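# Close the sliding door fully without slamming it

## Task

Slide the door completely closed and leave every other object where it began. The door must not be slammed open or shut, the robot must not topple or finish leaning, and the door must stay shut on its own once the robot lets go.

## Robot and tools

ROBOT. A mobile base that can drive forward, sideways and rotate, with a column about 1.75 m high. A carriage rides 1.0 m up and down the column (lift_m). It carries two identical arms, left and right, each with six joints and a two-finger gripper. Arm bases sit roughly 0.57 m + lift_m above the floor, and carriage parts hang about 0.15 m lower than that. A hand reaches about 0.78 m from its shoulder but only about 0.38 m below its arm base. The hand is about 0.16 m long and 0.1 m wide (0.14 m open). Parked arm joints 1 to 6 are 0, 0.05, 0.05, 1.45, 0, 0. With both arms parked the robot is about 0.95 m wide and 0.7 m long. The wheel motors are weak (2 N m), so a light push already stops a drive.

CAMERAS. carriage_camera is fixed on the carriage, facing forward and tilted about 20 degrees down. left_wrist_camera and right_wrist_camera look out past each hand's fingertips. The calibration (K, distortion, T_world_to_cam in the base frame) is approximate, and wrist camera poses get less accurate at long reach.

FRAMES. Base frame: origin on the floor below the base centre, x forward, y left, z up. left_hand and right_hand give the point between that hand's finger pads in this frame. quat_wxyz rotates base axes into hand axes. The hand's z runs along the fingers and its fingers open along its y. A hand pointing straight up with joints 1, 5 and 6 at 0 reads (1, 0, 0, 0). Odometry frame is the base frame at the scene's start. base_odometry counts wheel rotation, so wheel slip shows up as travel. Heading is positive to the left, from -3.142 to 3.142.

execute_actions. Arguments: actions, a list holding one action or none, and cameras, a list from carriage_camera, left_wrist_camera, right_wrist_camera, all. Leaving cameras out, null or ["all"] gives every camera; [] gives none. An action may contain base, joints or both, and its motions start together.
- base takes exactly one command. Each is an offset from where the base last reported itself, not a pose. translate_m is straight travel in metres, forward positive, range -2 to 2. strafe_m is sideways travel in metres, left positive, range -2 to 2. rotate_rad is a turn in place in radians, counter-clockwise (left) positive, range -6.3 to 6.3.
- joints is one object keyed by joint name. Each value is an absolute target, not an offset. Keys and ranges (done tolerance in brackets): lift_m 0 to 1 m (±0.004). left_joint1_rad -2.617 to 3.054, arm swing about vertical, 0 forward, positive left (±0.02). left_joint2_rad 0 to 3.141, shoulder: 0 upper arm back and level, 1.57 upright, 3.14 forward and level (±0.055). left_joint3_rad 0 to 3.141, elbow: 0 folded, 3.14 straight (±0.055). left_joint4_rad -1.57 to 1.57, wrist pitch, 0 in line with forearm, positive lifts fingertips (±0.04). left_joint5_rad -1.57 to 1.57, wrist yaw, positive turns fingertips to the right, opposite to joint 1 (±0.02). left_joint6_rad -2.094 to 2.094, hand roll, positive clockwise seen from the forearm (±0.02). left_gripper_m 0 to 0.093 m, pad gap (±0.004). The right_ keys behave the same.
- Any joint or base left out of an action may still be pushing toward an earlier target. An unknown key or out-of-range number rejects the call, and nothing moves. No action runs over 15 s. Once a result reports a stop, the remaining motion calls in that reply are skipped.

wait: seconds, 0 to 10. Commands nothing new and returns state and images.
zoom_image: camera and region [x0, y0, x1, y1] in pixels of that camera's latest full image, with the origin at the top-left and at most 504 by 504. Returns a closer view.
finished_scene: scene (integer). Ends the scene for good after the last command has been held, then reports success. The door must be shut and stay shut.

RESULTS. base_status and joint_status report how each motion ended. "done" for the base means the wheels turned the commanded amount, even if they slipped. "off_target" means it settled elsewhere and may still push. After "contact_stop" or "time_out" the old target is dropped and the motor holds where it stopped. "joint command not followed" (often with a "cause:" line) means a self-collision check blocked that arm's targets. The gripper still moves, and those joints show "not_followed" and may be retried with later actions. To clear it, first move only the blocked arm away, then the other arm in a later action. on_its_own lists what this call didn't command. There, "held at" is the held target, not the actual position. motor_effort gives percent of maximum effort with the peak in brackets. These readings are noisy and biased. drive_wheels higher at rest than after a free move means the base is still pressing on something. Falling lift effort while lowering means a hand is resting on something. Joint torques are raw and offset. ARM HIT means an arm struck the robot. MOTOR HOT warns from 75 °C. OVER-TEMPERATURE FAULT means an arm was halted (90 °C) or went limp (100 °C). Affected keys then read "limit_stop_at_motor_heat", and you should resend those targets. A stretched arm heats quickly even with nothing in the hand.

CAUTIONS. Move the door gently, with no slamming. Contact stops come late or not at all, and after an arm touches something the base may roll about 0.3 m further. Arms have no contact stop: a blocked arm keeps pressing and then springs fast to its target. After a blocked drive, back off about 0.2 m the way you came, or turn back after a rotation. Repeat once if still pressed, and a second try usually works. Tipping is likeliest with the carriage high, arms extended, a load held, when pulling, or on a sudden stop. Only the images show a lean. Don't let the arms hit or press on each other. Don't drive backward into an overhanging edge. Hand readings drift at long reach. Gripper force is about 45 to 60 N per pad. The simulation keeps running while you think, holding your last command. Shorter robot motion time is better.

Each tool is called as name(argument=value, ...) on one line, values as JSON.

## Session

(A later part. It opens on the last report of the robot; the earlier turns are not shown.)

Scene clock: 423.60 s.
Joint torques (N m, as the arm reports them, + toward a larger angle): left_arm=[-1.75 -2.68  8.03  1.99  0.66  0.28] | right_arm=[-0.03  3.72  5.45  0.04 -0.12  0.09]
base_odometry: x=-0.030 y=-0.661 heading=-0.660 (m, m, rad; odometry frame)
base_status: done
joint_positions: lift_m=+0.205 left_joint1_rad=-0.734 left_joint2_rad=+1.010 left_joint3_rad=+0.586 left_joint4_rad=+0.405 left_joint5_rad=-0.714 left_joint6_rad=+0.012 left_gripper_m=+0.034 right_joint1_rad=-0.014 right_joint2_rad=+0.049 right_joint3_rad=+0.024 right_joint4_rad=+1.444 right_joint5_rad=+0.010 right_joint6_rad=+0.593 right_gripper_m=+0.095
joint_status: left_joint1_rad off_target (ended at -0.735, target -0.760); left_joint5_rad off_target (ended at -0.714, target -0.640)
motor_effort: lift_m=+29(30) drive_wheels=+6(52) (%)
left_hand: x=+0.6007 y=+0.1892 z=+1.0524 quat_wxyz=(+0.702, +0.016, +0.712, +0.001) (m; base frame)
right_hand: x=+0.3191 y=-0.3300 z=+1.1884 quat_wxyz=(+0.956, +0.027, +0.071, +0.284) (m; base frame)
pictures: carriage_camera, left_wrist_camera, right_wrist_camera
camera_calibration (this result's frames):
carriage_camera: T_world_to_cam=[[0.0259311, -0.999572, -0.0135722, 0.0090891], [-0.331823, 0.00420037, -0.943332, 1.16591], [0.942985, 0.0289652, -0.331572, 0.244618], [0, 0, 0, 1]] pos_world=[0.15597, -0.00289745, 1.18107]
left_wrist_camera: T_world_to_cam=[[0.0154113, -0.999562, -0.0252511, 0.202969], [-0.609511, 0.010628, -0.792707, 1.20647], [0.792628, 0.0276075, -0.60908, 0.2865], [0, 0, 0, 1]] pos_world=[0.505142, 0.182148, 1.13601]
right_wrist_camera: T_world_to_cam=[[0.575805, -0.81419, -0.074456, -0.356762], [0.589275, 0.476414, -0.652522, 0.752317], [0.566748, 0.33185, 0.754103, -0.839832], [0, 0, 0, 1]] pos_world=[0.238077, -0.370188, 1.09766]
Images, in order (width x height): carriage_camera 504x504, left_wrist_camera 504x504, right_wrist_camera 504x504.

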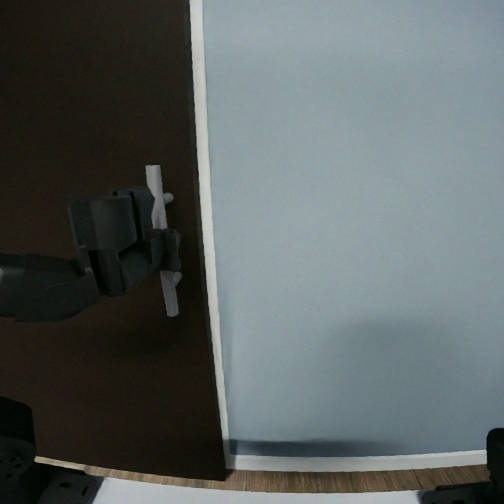

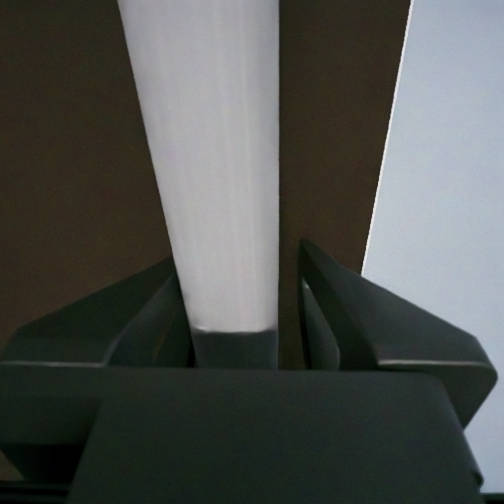

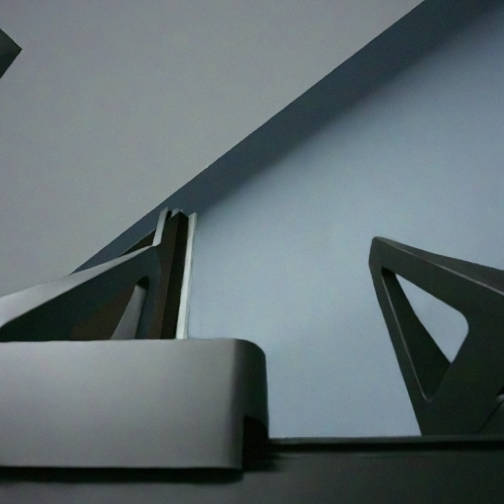

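execute_actions(actions=[{"joints": {"left_joint1_rad": -0.80, "left_joint5_rad": -0.57}}])

zoom_image(camera="right_wrist_camera", region=[155, 200, 195, 230])

Scene clock: 435.33 s.
Joint torques (N m, as the arm reports them, + toward a larger angle): left_arm=[-3.33 -2.63  8.01  1.96  1.26  0.28] | right_arm=[-0.05  3.73  5.41  0.04 -0.12  0.08]
base_odometry: x=-0.030 y=-0.661 heading=-0.660 (m, m, rad; odometry frame)
base_status: not commanded
joint_positions: lift_m=+0.205 left_joint1_rad=-0.751 left_joint2_rad=+1.010 left_joint3_rad=+0.586 left_joint4_rad=+0.405 left_joint5_rad=-0.710 left_joint6_rad=+0.012 left_gripper_m=+0.034 right_joint1_rad=-0.014 right_joint2_rad=+0.049 right_joint3_rad=+0.024 right_joint4_rad=+1.444 right_joint5_rad=+0.010 right_joint6_rad=+0.593 right_gripper_m=+0.095
joint_status: left_joint1_rad off_target (ended at -0.751, target -0.800); left_joint5_rad off_target (ended at -0.710, target -0.570)
motor_effort: lift_m=+29(30) drive_wheels=+8(9) (%)
left_hand: x=+0.5983 y=+0.1831 z=+1.0525 quat_wxyz=(+0.702, +0.023, +0.712, -0.006) (m; base frame)
right_hand: x=+0.3191 y=-0.3300 z=+1.1884 quat_wxyz=(+0.956, +0.027, +0.071, +0.284) (m; base frame)
pictures: carriage_camera, left_wrist_camera, right_wrist_camera
camera_calibration (this result's frames):
carriage_camera: T_world_to_cam=[[0.0259311, -0.999572, -0.0135722, 0.0090891], [-0.331823, 0.00420037, -0.943332, 1.16591], [0.942985, 0.0289652, -0.331572, 0.244618], [0, 0, 0, 1]] pos_world=[0.15597, -0.00289745, 1.18107]
left_wrist_camera: T_world_to_cam=[[-0.0055492, -0.99968, -0.0246756, 0.208871], [-0.608754, 0.0229539, -0.793027, 1.20282], [0.793339, 0.0106207, -0.608687, 0.29093], [0, 0, 0, 1]] pos_world=[0.502575, 0.178105, 1.13611]
right_wrist_camera: T_world_to_cam=[[0.575805, -0.81419, -0.074456, -0.356762], [0.589275, 0.476414, -0.652522, 0.752317], [0.566748, 0.33185, 0.754103, -0.839832], [0, 0, 0, 1]] pos_world=[0.238077, -0.370188, 1.09766]
Images, in order (width x height): carriage_camera 504x504, left_wrist_camera 504x504, right_wrist_camera 504x504.

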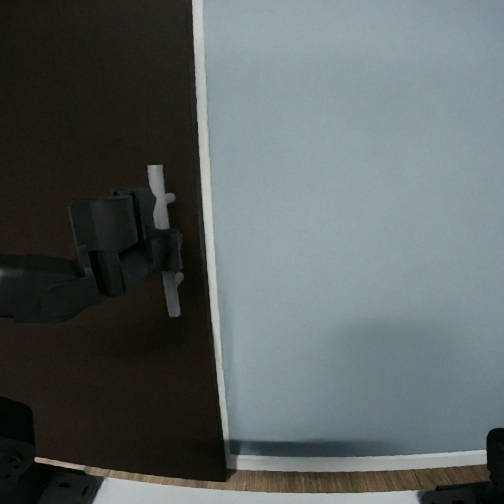

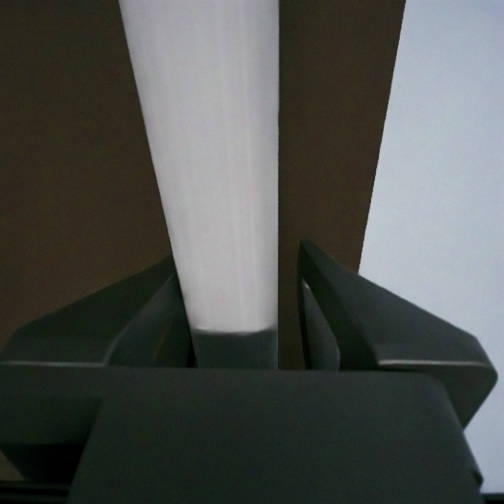

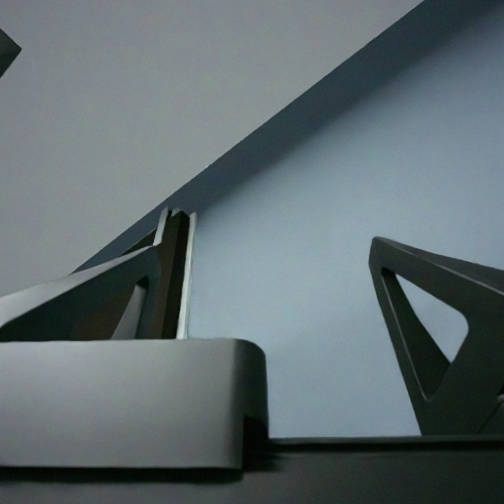

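Region (155, 200, 195, 230) of right_wrist_camera's 504x504 image, scaled by 12.600, with more detail than that image has; it fills the top 378 rows of this view, and the rest is white.

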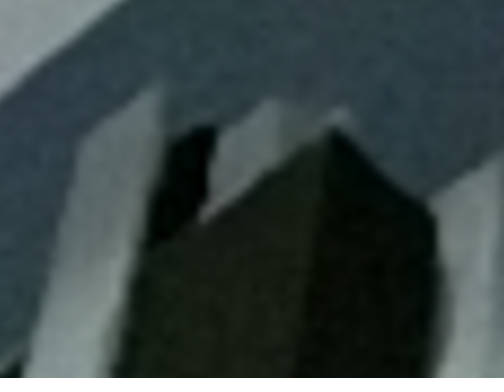

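execute_actions(actions=[], cameras=["right_wrist_camera"])

zoom_image(camera="right_wrist_camera", region=[155, 200, 195, 230])

Scene clock: 441.67 s.
Joint torques (N m, as the arm reports them, + toward a larger angle): left_arm=[-3.33 -2.66  8.03  1.98  1.24  0.28] | right_arm=[-0.02  3.72  5.48  0.04 -0.12  0.09]
base_odometry: x=-0.030 y=-0.661 heading=-0.660 (m, m, rad; odometry frame)
base_status: not commanded
joint_positions: lift_m=+0.205 left_joint1_rad=-0.752 left_joint2_rad=+1.010 left_joint3_rad=+0.586 left_joint4_rad=+0.406 left_joint5_rad=-0.700 left_joint6_rad=+0.012 left_gripper_m=+0.034 right_joint1_rad=-0.014 right_joint2_rad=+0.049 right_joint3_rad=+0.024 right_joint4_rad=+1.444 right_joint5_rad=+0.010 right_joint6_rad=+0.593 right_gripper_m=+0.095
joint_status: left_joint1_rad off_target (ended at -0.751, target -0.800); left_joint5_rad off_target (ended at -0.710, target -0.570)
motor_effort: lift_m=+30(30) drive_wheels=+8(9) (%)
left_hand: x=+0.5981 y=+0.1813 z=+1.0526 quat_wxyz=(+0.702, +0.027, +0.711, -0.010) (m; base frame)
right_hand: x=+0.3191 y=-0.3300 z=+1.1884 quat_wxyz=(+0.956, +0.027, +0.071, +0.284) (m; base frame)
pictures: right_wrist_camera
camera_calibration (this result's frames):
right_wrist_camera: T_world_to_cam=[[0.575805, -0.81419, -0.074456, -0.356762], [0.589275, 0.476414, -0.652522, 0.752317], [0.566748, 0.33185, 0.754103, -0.839832], [0, 0, 0, 1]] pos_world=[0.238077, -0.370188, 1.09766]
Images, in order (width x height): right_wrist_camera 504x504.

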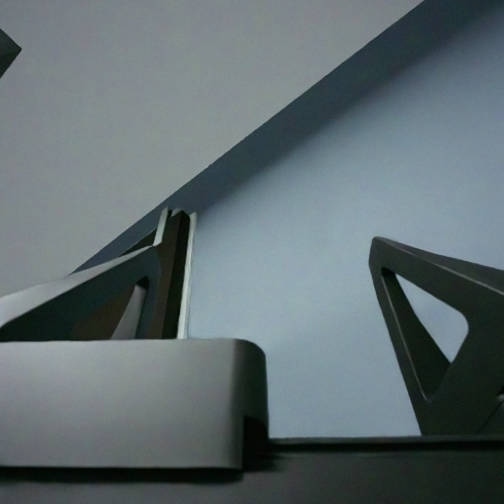

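Region (155, 200, 195, 230) of right_wrist_camera's 504x504 image, scaled by 12.600, with more detail than that image has; it fills the top 378 rows of this view, and the rest is white.

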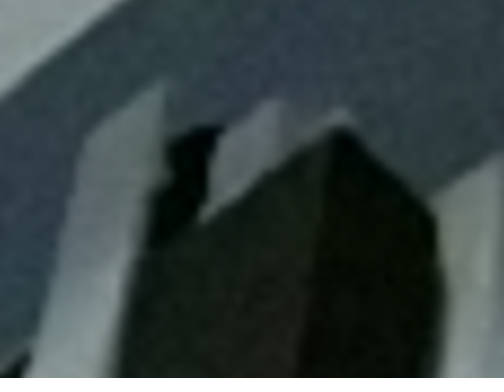

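execute_actions(actions=[{"joints": {"left_joint1_rad": -0.84, "left_joint5_rad": -0.51}}])

zoom_image(camera="right_wrist_camera", region=[155, 200, 195, 230])

Scene clock: 446.57 s.
Joint torques (N m, as the arm reports them, + toward a larger angle): left_arm=[-5.15 -2.69  8.03  1.98  1.87  0.27] | right_arm=[-0.01  3.74  5.52  0.02 -0.12  0.08]
base_odometry: x=-0.030 y=-0.661 heading=-0.660 (m, m, rad; odometry frame)
base_status: not commanded
joint_positions: lift_m=+0.205 left_joint1_rad=-0.766 left_joint2_rad=+1.010 left_joint3_rad=+0.586 left_joint4_rad=+0.406 left_joint5_rad=-0.702 left_joint6_rad=+0.012 left_gripper_m=+0.034 right_joint1_rad=-0.014 right_joint2_rad=+0.049 right_joint3_rad=+0.024 right_joint4_rad=+1.444 right_joint5_rad=+0.010 right_joint6_rad=+0.593 right_gripper_m=+0.095
joint_status: left_joint1_rad off_target (ended at -0.766, target -0.840); left_joint5_rad off_target (ended at -0.702, target -0.510)
motor_effort: lift_m=+30(30) drive_wheels=+10(11) (%)
left_hand: x=+0.5961 y=+0.1772 z=+1.0526 quat_wxyz=(+0.702, +0.031, +0.711, -0.014) (m; base frame)
right_hand: x=+0.3191 y=-0.3300 z=+1.1884 quat_wxyz=(+0.956, +0.027, +0.071, +0.284) (m; base frame)
pictures: carriage_camera, left_wrist_camera, right_wrist_camera
camera_calibration (this result's frames):
carriage_camera: T_world_to_cam=[[0.0259311, -0.999572, -0.0135722, 0.0090891], [-0.331823, 0.00420037, -0.943332, 1.16591], [0.942985, 0.0289652, -0.331572, 0.244618], [0, 0, 0, 1]] pos_world=[0.15597, -0.00289745, 1.18107]
left_wrist_camera: T_world_to_cam=[[-0.0272665, -0.999348, -0.0236844, 0.214853], [-0.607767, 0.0353842, -0.793327, 1.19925], [0.793647, -0.00723669, -0.608335, 0.295438], [0, 0, 0, 1]] pos_world=[0.500249, 0.174416, 1.13621]
right_wrist_camera: T_world_to_cam=[[0.575805, -0.81419, -0.074456, -0.356762], [0.589275, 0.476414, -0.652522, 0.752317], [0.566748, 0.33185, 0.754103, -0.839832], [0, 0, 0, 1]] pos_world=[0.238077, -0.370188, 1.09766]
Images, in order (width x height): carriage_camera 504x504, left_wrist_camera 504x504, right_wrist_camera 504x504.

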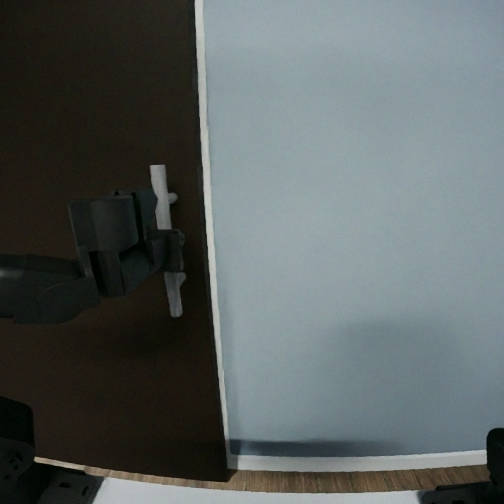

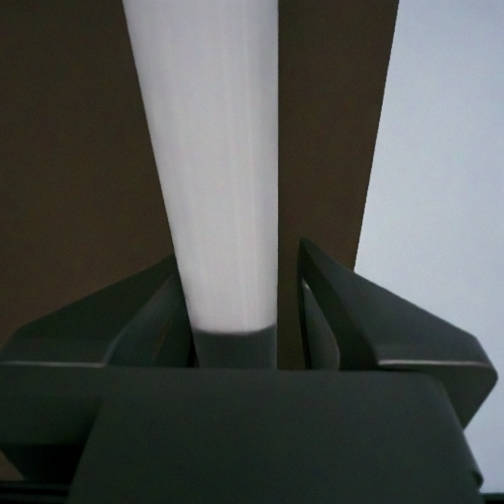

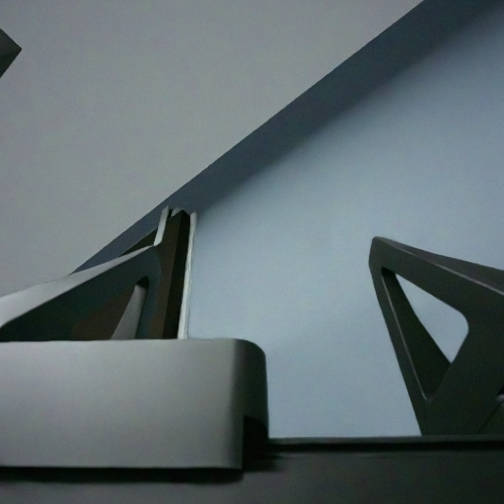

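Region (155, 200, 195, 230) of right_wrist_camera's 504x504 image, scaled by 12.600, with more detail than that image has; it fills the top 378 rows of this view, and the rest is white.

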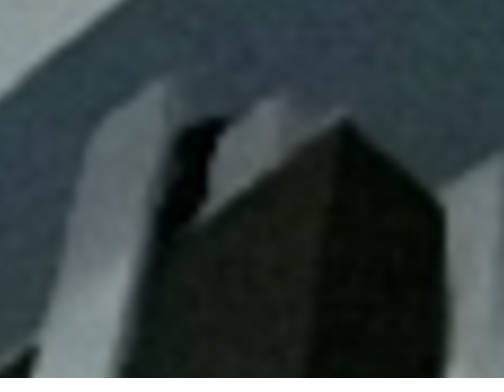

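execute_actions(actions=[], cameras=["right_wrist_camera", "carriage_camera"])

zoom_image(camera="right_wrist_camera", region=[155, 200, 195, 230])

Scene clock: 450.70 s.
Joint torques (N m, as the arm reports them, + toward a larger angle): left_arm=[-5.16 -2.66  8.03  1.97  1.86  0.27] | right_arm=[-0.02  3.71  5.43  0.04 -0.13  0.08]
base_odometry: x=-0.030 y=-0.661 heading=-0.660 (m, m, rad; odometry frame)
base_status: not commanded
joint_positions: lift_m=+0.205 left_joint1_rad=-0.766 left_joint2_rad=+1.010 left_joint3_rad=+0.586 left_joint4_rad=+0.406 left_joint5_rad=-0.702 left_joint6_rad=+0.012 left_gripper_m=+0.034 right_joint1_rad=-0.014 right_joint2_rad=+0.049 right_joint3_rad=+0.024 right_joint4_rad=+1.444 right_joint5_rad=+0.010 right_joint6_rad=+0.593 right_gripper_m=+0.095
joint_status: left_joint1_rad off_target (ended at -0.766, target -0.840); left_joint5_rad off_target (ended at -0.702, target -0.510)
motor_effort: lift_m=+30(30) drive_wheels=+11(11) (%)
left_hand: x=+0.5961 y=+0.1772 z=+1.0526 quat_wxyz=(+0.702, +0.031, +0.711, -0.014) (m; base frame)
right_hand: x=+0.3191 y=-0.3300 z=+1.1884 quat_wxyz=(+0.956, +0.027, +0.071, +0.284) (m; base frame)
pictures: carriage_camera, right_wrist_camera
camera_calibration (this result's frames):
carriage_camera: T_world_to_cam=[[0.0259311, -0.999572, -0.0135722, 0.0090891], [-0.331823, 0.00420037, -0.943332, 1.16591], [0.942985, 0.0289652, -0.331572, 0.244618], [0, 0, 0, 1]] pos_world=[0.15597, -0.00289745, 1.18107]
right_wrist_camera: T_world_to_cam=[[0.575805, -0.81419, -0.074456, -0.356762], [0.589275, 0.476414, -0.652522, 0.752317], [0.566748, 0.33185, 0.754103, -0.839832], [0, 0, 0, 1]] pos_world=[0.238077, -0.370188, 1.09766]
Images, in order (width x height): carriage_camera 504x504, right_wrist_camera 504x504.

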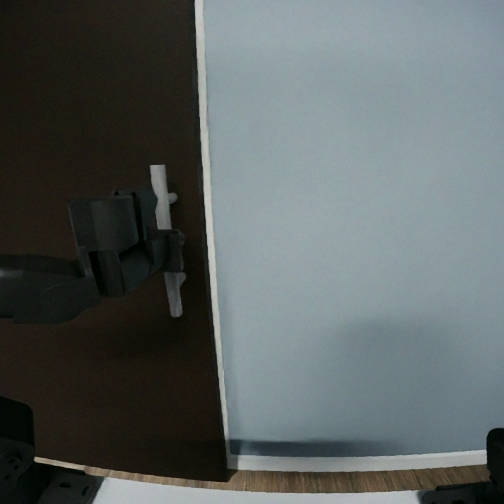

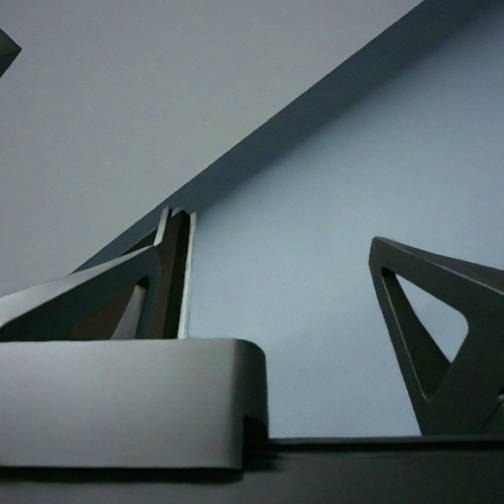

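Region (155, 200, 195, 230) of right_wrist_camera's 504x504 image, scaled by 12.600, with more detail than that image has; it fills the top 378 rows of this view, and the rest is white.

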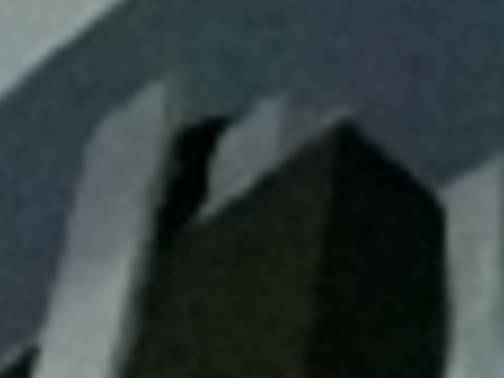

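execute_actions(actions=[{"joints": {"left_joint1_rad": -0.87, "left_joint5_rad": -0.46}}])

zoom_image(camera="right_wrist_camera", region=[155, 200, 195, 230])

Scene clock: 469.43 s.
Joint torques (N m, as the arm reports them, + toward a larger angle): left_arm=[-6.51 -2.64  8.02  1.97  2.52  0.31] | right_arm=[-0.05  3.66  5.35  0.05 -0.13  0.08]
base_odometry: x=-0.030 y=-0.661 heading=-0.660 (m, m, rad; odometry frame)
base_status: not commanded
joint_positions: lift_m=+0.205 left_joint1_rad=-0.775 left_joint2_rad=+1.010 left_joint3_rad=+0.586 left_joint4_rad=+0.406 left_joint5_rad=-0.713 left_joint6_rad=+0.008 left_gripper_m=+0.034 right_joint1_rad=-0.014 right_joint2_rad=+0.049 right_joint3_rad=+0.024 right_joint4_rad=+1.444 right_joint5_rad=+0.010 right_joint6_rad=+0.593 right_gripper_m=+0.095
joint_status: left_joint1_rad off_target (ended at -0.775, target -0.870); left_joint5_rad off_target (ended at -0.713, target -0.460)
motor_effort: lift_m=+30(30) drive_wheels=+13(13) (%)
left_hand: x=+0.5948 y=+0.1762 z=+1.0527 quat_wxyz=(+0.702, +0.029, +0.711, -0.015) (m; base frame)
right_hand: x=+0.3191 y=-0.3300 z=+1.1884 quat_wxyz=(+0.956, +0.027, +0.071, +0.284) (m; base frame)
pictures: carriage_camera, left_wrist_camera, right_wrist_camera
camera_calibration (this result's frames):
carriage_camera: T_world_to_cam=[[0.0259311, -0.999572, -0.0135722, 0.0090891], [-0.331823, 0.00420037, -0.943332, 1.16591], [0.942985, 0.0289652, -0.331572, 0.244618], [0, 0, 0, 1]] pos_world=[0.15597, -0.00289745, 1.18107]
left_wrist_camera: T_world_to_cam=[[-0.0253185, -0.999471, -0.0203956, 0.209223], [-0.607896, 0.0315894, -0.793388, 1.19934], [0.793613, -0.00768897, -0.608374, 0.296589], [0, 0, 0, 1]] pos_world=[0.498997, 0.173506, 1.13625]
right_wrist_camera: T_world_to_cam=[[0.575805, -0.81419, -0.074456, -0.356762], [0.589275, 0.476414, -0.652522, 0.752317], [0.566748, 0.33185, 0.754103, -0.839832], [0, 0, 0, 1]] pos_world=[0.238077, -0.370188, 1.09766]
Images, in order (width x height): carriage_camera 504x504, left_wrist_camera 504x504, right_wrist_camera 504x504.

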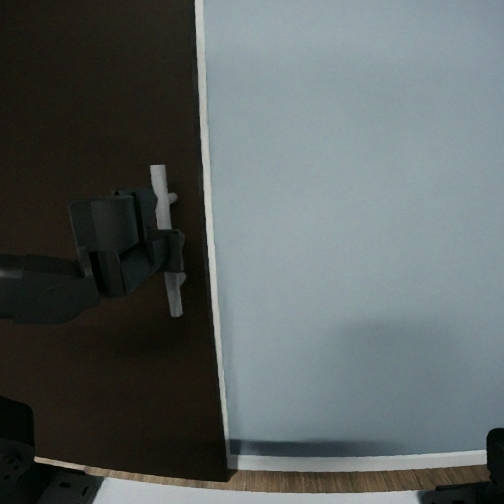

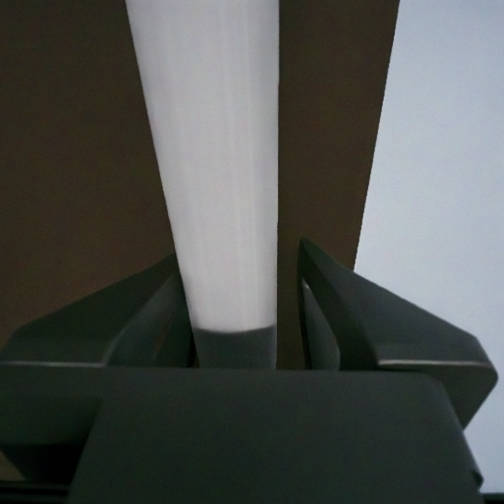

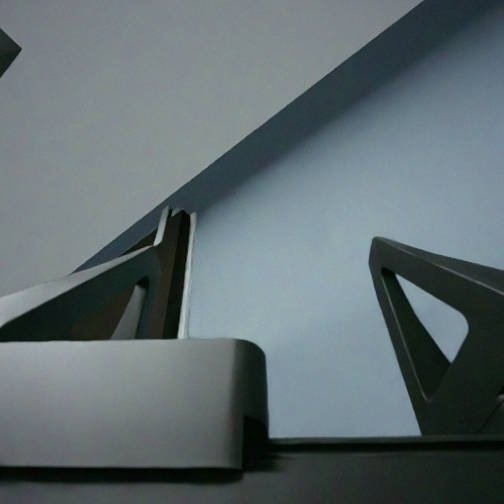

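Region (155, 200, 195, 230) of right_wrist_camera's 504x504 image, scaled by 12.600, with more detail than that image has; it fills the top 378 rows of this view, and the rest is white.

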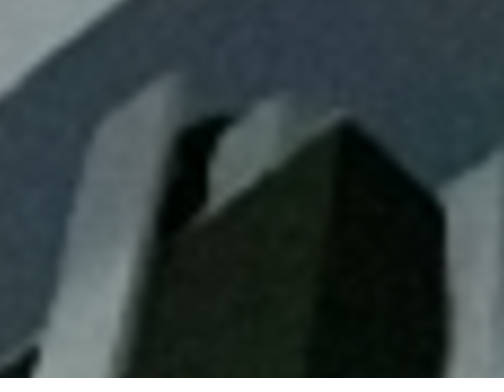

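execute_actions(actions=[{"base": {"translate_m": -0.11}, "joints": {"left_joint1_rad": -0.765, "left_joint5_rad": -0.72, "left_gripper_m": 0.093}}])

Scene clock: 479.30 s.
Joint torques (N m, as the arm reports them, + toward a larger angle): left_arm=[ 0.29 -2.66  8.06  1.97 -0.04  0.2 ] | right_arm=[-0.03  3.75  5.44  0.02 -0.12  0.09]
base_odometry: x=-0.117 y=-0.593 heading=-0.660 (m, m, rad; odometry frame)
base_status: done
joint_positions: lift_m=+0.205 left_joint1_rad=-0.769 left_joint2_rad=+1.010 left_joint3_rad=+0.586 left_joint4_rad=+0.406 left_joint5_rad=-0.724 left_joint6_rad=+0.019 left_gripper_m=+0.093 right_joint1_rad=-0.014 right_joint2_rad=+0.049 right_joint3_rad=+0.024 right_joint4_rad=+1.446 right_joint5_rad=+0.010 right_joint6_rad=+0.593 right_gripper_m=+0.095
joint_status: all done
motor_effort: lift_m=+30(30) drive_wheels=-3(40) (%)
left_hand: x=+0.5958 y=+0.1799 z=+1.0527 quat_wxyz=(+0.702, +0.027, +0.711, -0.005) (m; base frame)
right_hand: x=+0.3187 y=-0.3300 z=+1.1885 quat_wxyz=(+0.956, +0.027, +0.070, +0.284) (m; base frame)
pictures: carriage_camera, left_wrist_camera, right_wrist_camera
camera_calibration (this result's frames):
carriage_camera: T_world_to_cam=[[0.0259311, -0.999572, -0.0135722, 0.0090891], [-0.331823, 0.00420037, -0.943332, 1.16591], [0.942985, 0.0289652, -0.331572, 0.244618], [0, 0, 0, 1]] pos_world=[0.15597, -0.00289745, 1.18107]
left_wrist_camera: T_world_to_cam=[[-0.00904636, -0.999472, -0.0312004, 0.214567], [-0.607846, 0.0302716, -0.793478, 1.20013], [0.794004, 0.011787, -0.607799, 0.29153], [0, 0, 0, 1]] pos_world=[0.499958, 0.174688, 1.13616]
right_wrist_camera: T_world_to_cam=[[0.575918, -0.814192, -0.0735605, -0.357641], [0.59027, 0.476401, -0.651632, 0.751191], [0.565597, 0.331865, 0.75496, -0.840313], [0, 0, 0, 1]] pos_world=[0.237845, -0.370185, 1.09759]
Images, in order (width x height): carriage_camera 504x504, left_wrist_camera 504x504, right_wrist_camera 504x504.

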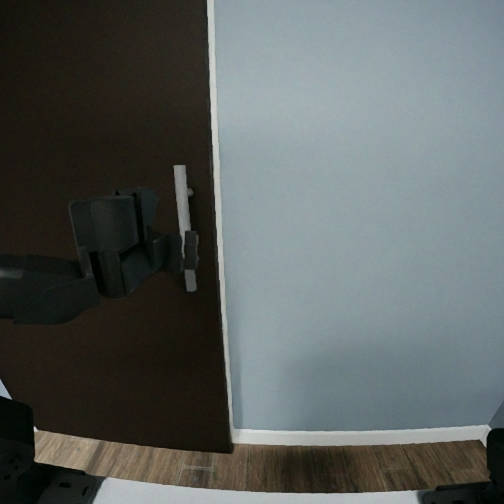

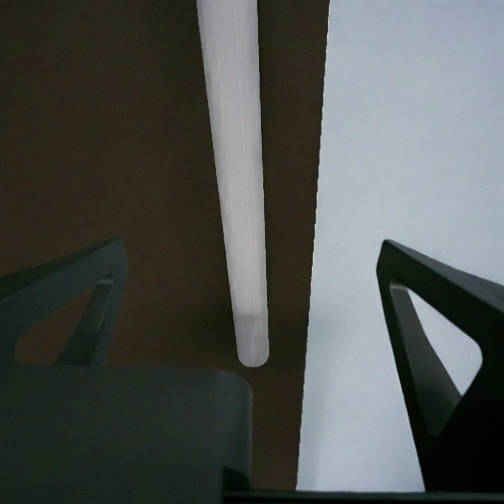

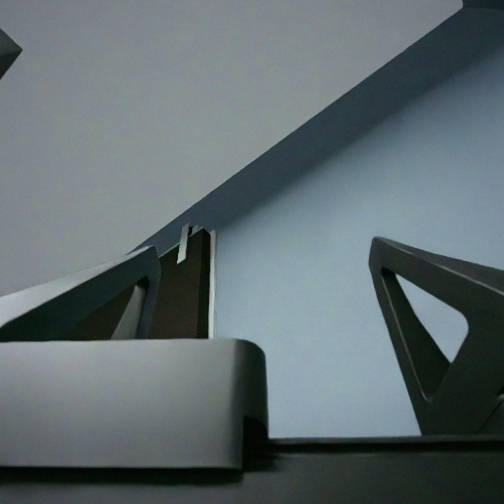

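zoom_image(camera="right_wrist_camera", region=[170, 215, 225, 260])

execute_actions(actions=[])

zoom_image(camera="right_wrist_camera", region=[170, 215, 225, 260])

Region (170, 215, 225, 260) of right_wrist_camera's 504x504 image, scaled by 9.164, with more detail than that image has; it fills the top 412 rows of this view, and the rest is white.

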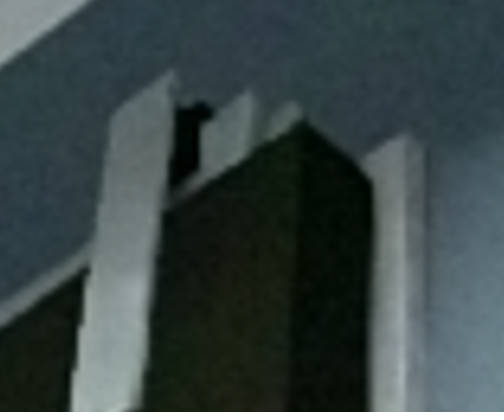

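Scene clock: 483.73 s.
Joint torques (N m, as the arm reports them, + toward a larger angle): left_arm=[ 0.3  -2.65  8.02  1.97 -0.04  0.2 ] | right_arm=[-0.03  3.71  5.44  0.02 -0.13  0.08]
base_odometry: x=-0.117 y=-0.593 heading=-0.660 (m, m, rad; odometry frame)
base_status: done
joint_positions: lift_m=+0.205 left_joint1_rad=-0.769 left_joint2_rad=+1.010 left_joint3_rad=+0.586 left_joint4_rad=+0.406 left_joint5_rad=-0.724 left_joint6_rad=+0.019 left_gripper_m=+0.093 right_joint1_rad=-0.014 right_joint2_rad=+0.049 right_joint3_rad=+0.024 right_joint4_rad=+1.446 right_joint5_rad=+0.010 right_joint6_rad=+0.593 right_gripper_m=+0.095
joint_status: all done
motor_effort: lift_m=+30(30) drive_wheels=-2(40) (%)
left_hand: x=+0.5958 y=+0.1799 z=+1.0527 quat_wxyz=(+0.702, +0.027, +0.711, -0.005) (m; base frame)
right_hand: x=+0.3187 y=-0.3300 z=+1.1885 quat_wxyz=(+0.956, +0.027, +0.070, +0.284) (m; base frame)
pictures: carriage_camera, left_wrist_camera, right_wrist_camera
camera_calibration (this result's frames):
carriage_camera: T_world_to_cam=[[0.0259311, -0.999572, -0.0135722, 0.0090891], [-0.331823, 0.00420037, -0.943332, 1.16591], [0.942985, 0.0289652, -0.331572, 0.244618], [0, 0, 0, 1]] pos_world=[0.15597, -0.00289745, 1.18107]
left_wrist_camera: T_world_to_cam=[[-0.00904636, -0.999472, -0.0312004, 0.214567], [-0.607846, 0.0302716, -0.793478, 1.20013], [0.794004, 0.011787, -0.607799, 0.29153], [0, 0, 0, 1]] pos_world=[0.499958, 0.174688, 1.13616]
right_wrist_camera: T_world_to_cam=[[0.575918, -0.814192, -0.0735605, -0.357641], [0.59027, 0.476401, -0.651632, 0.751191], [0.565597, 0.331865, 0.75496, -0.840313], [0, 0, 0, 1]] pos_world=[0.237845, -0.370185, 1.09759]
Images, in order (width x height): carriage_camera 504x504, left_wrist_camera 504x504, right_wrist_camera 504x504.

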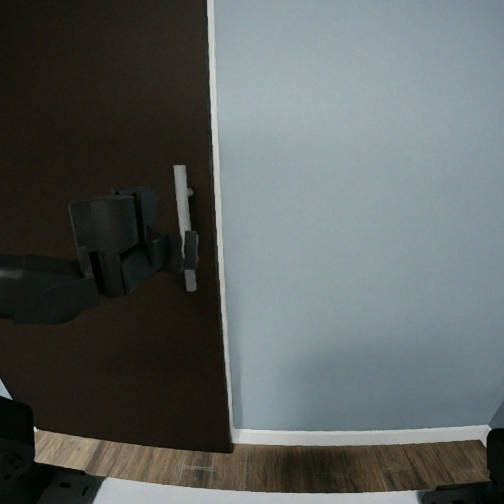

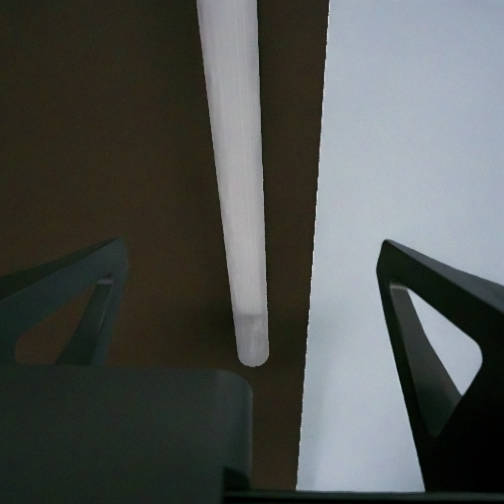

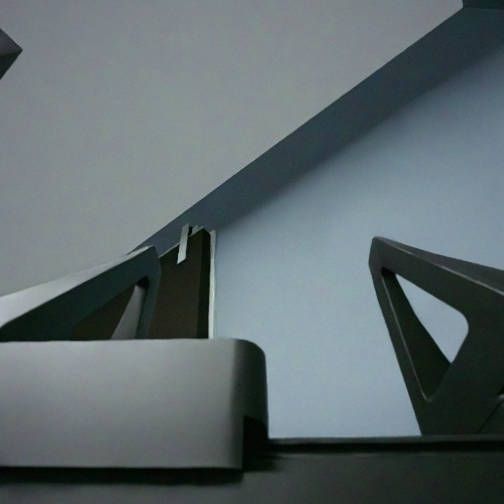

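Region (170, 215, 225, 260) of right_wrist_camera's 504x504 image, scaled by 9.164, with more detail than that image has; it fills the top 412 rows of this view, and the rest is white.

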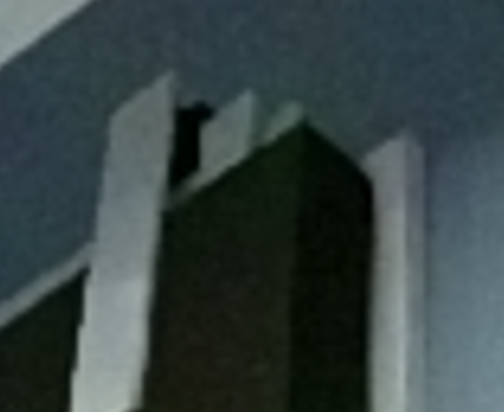

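The door rests against its end stop and has stayed there since the hand let go, so I'm ending scene 2.

finished_scene(scene=2)

The scene is finished: the task was done.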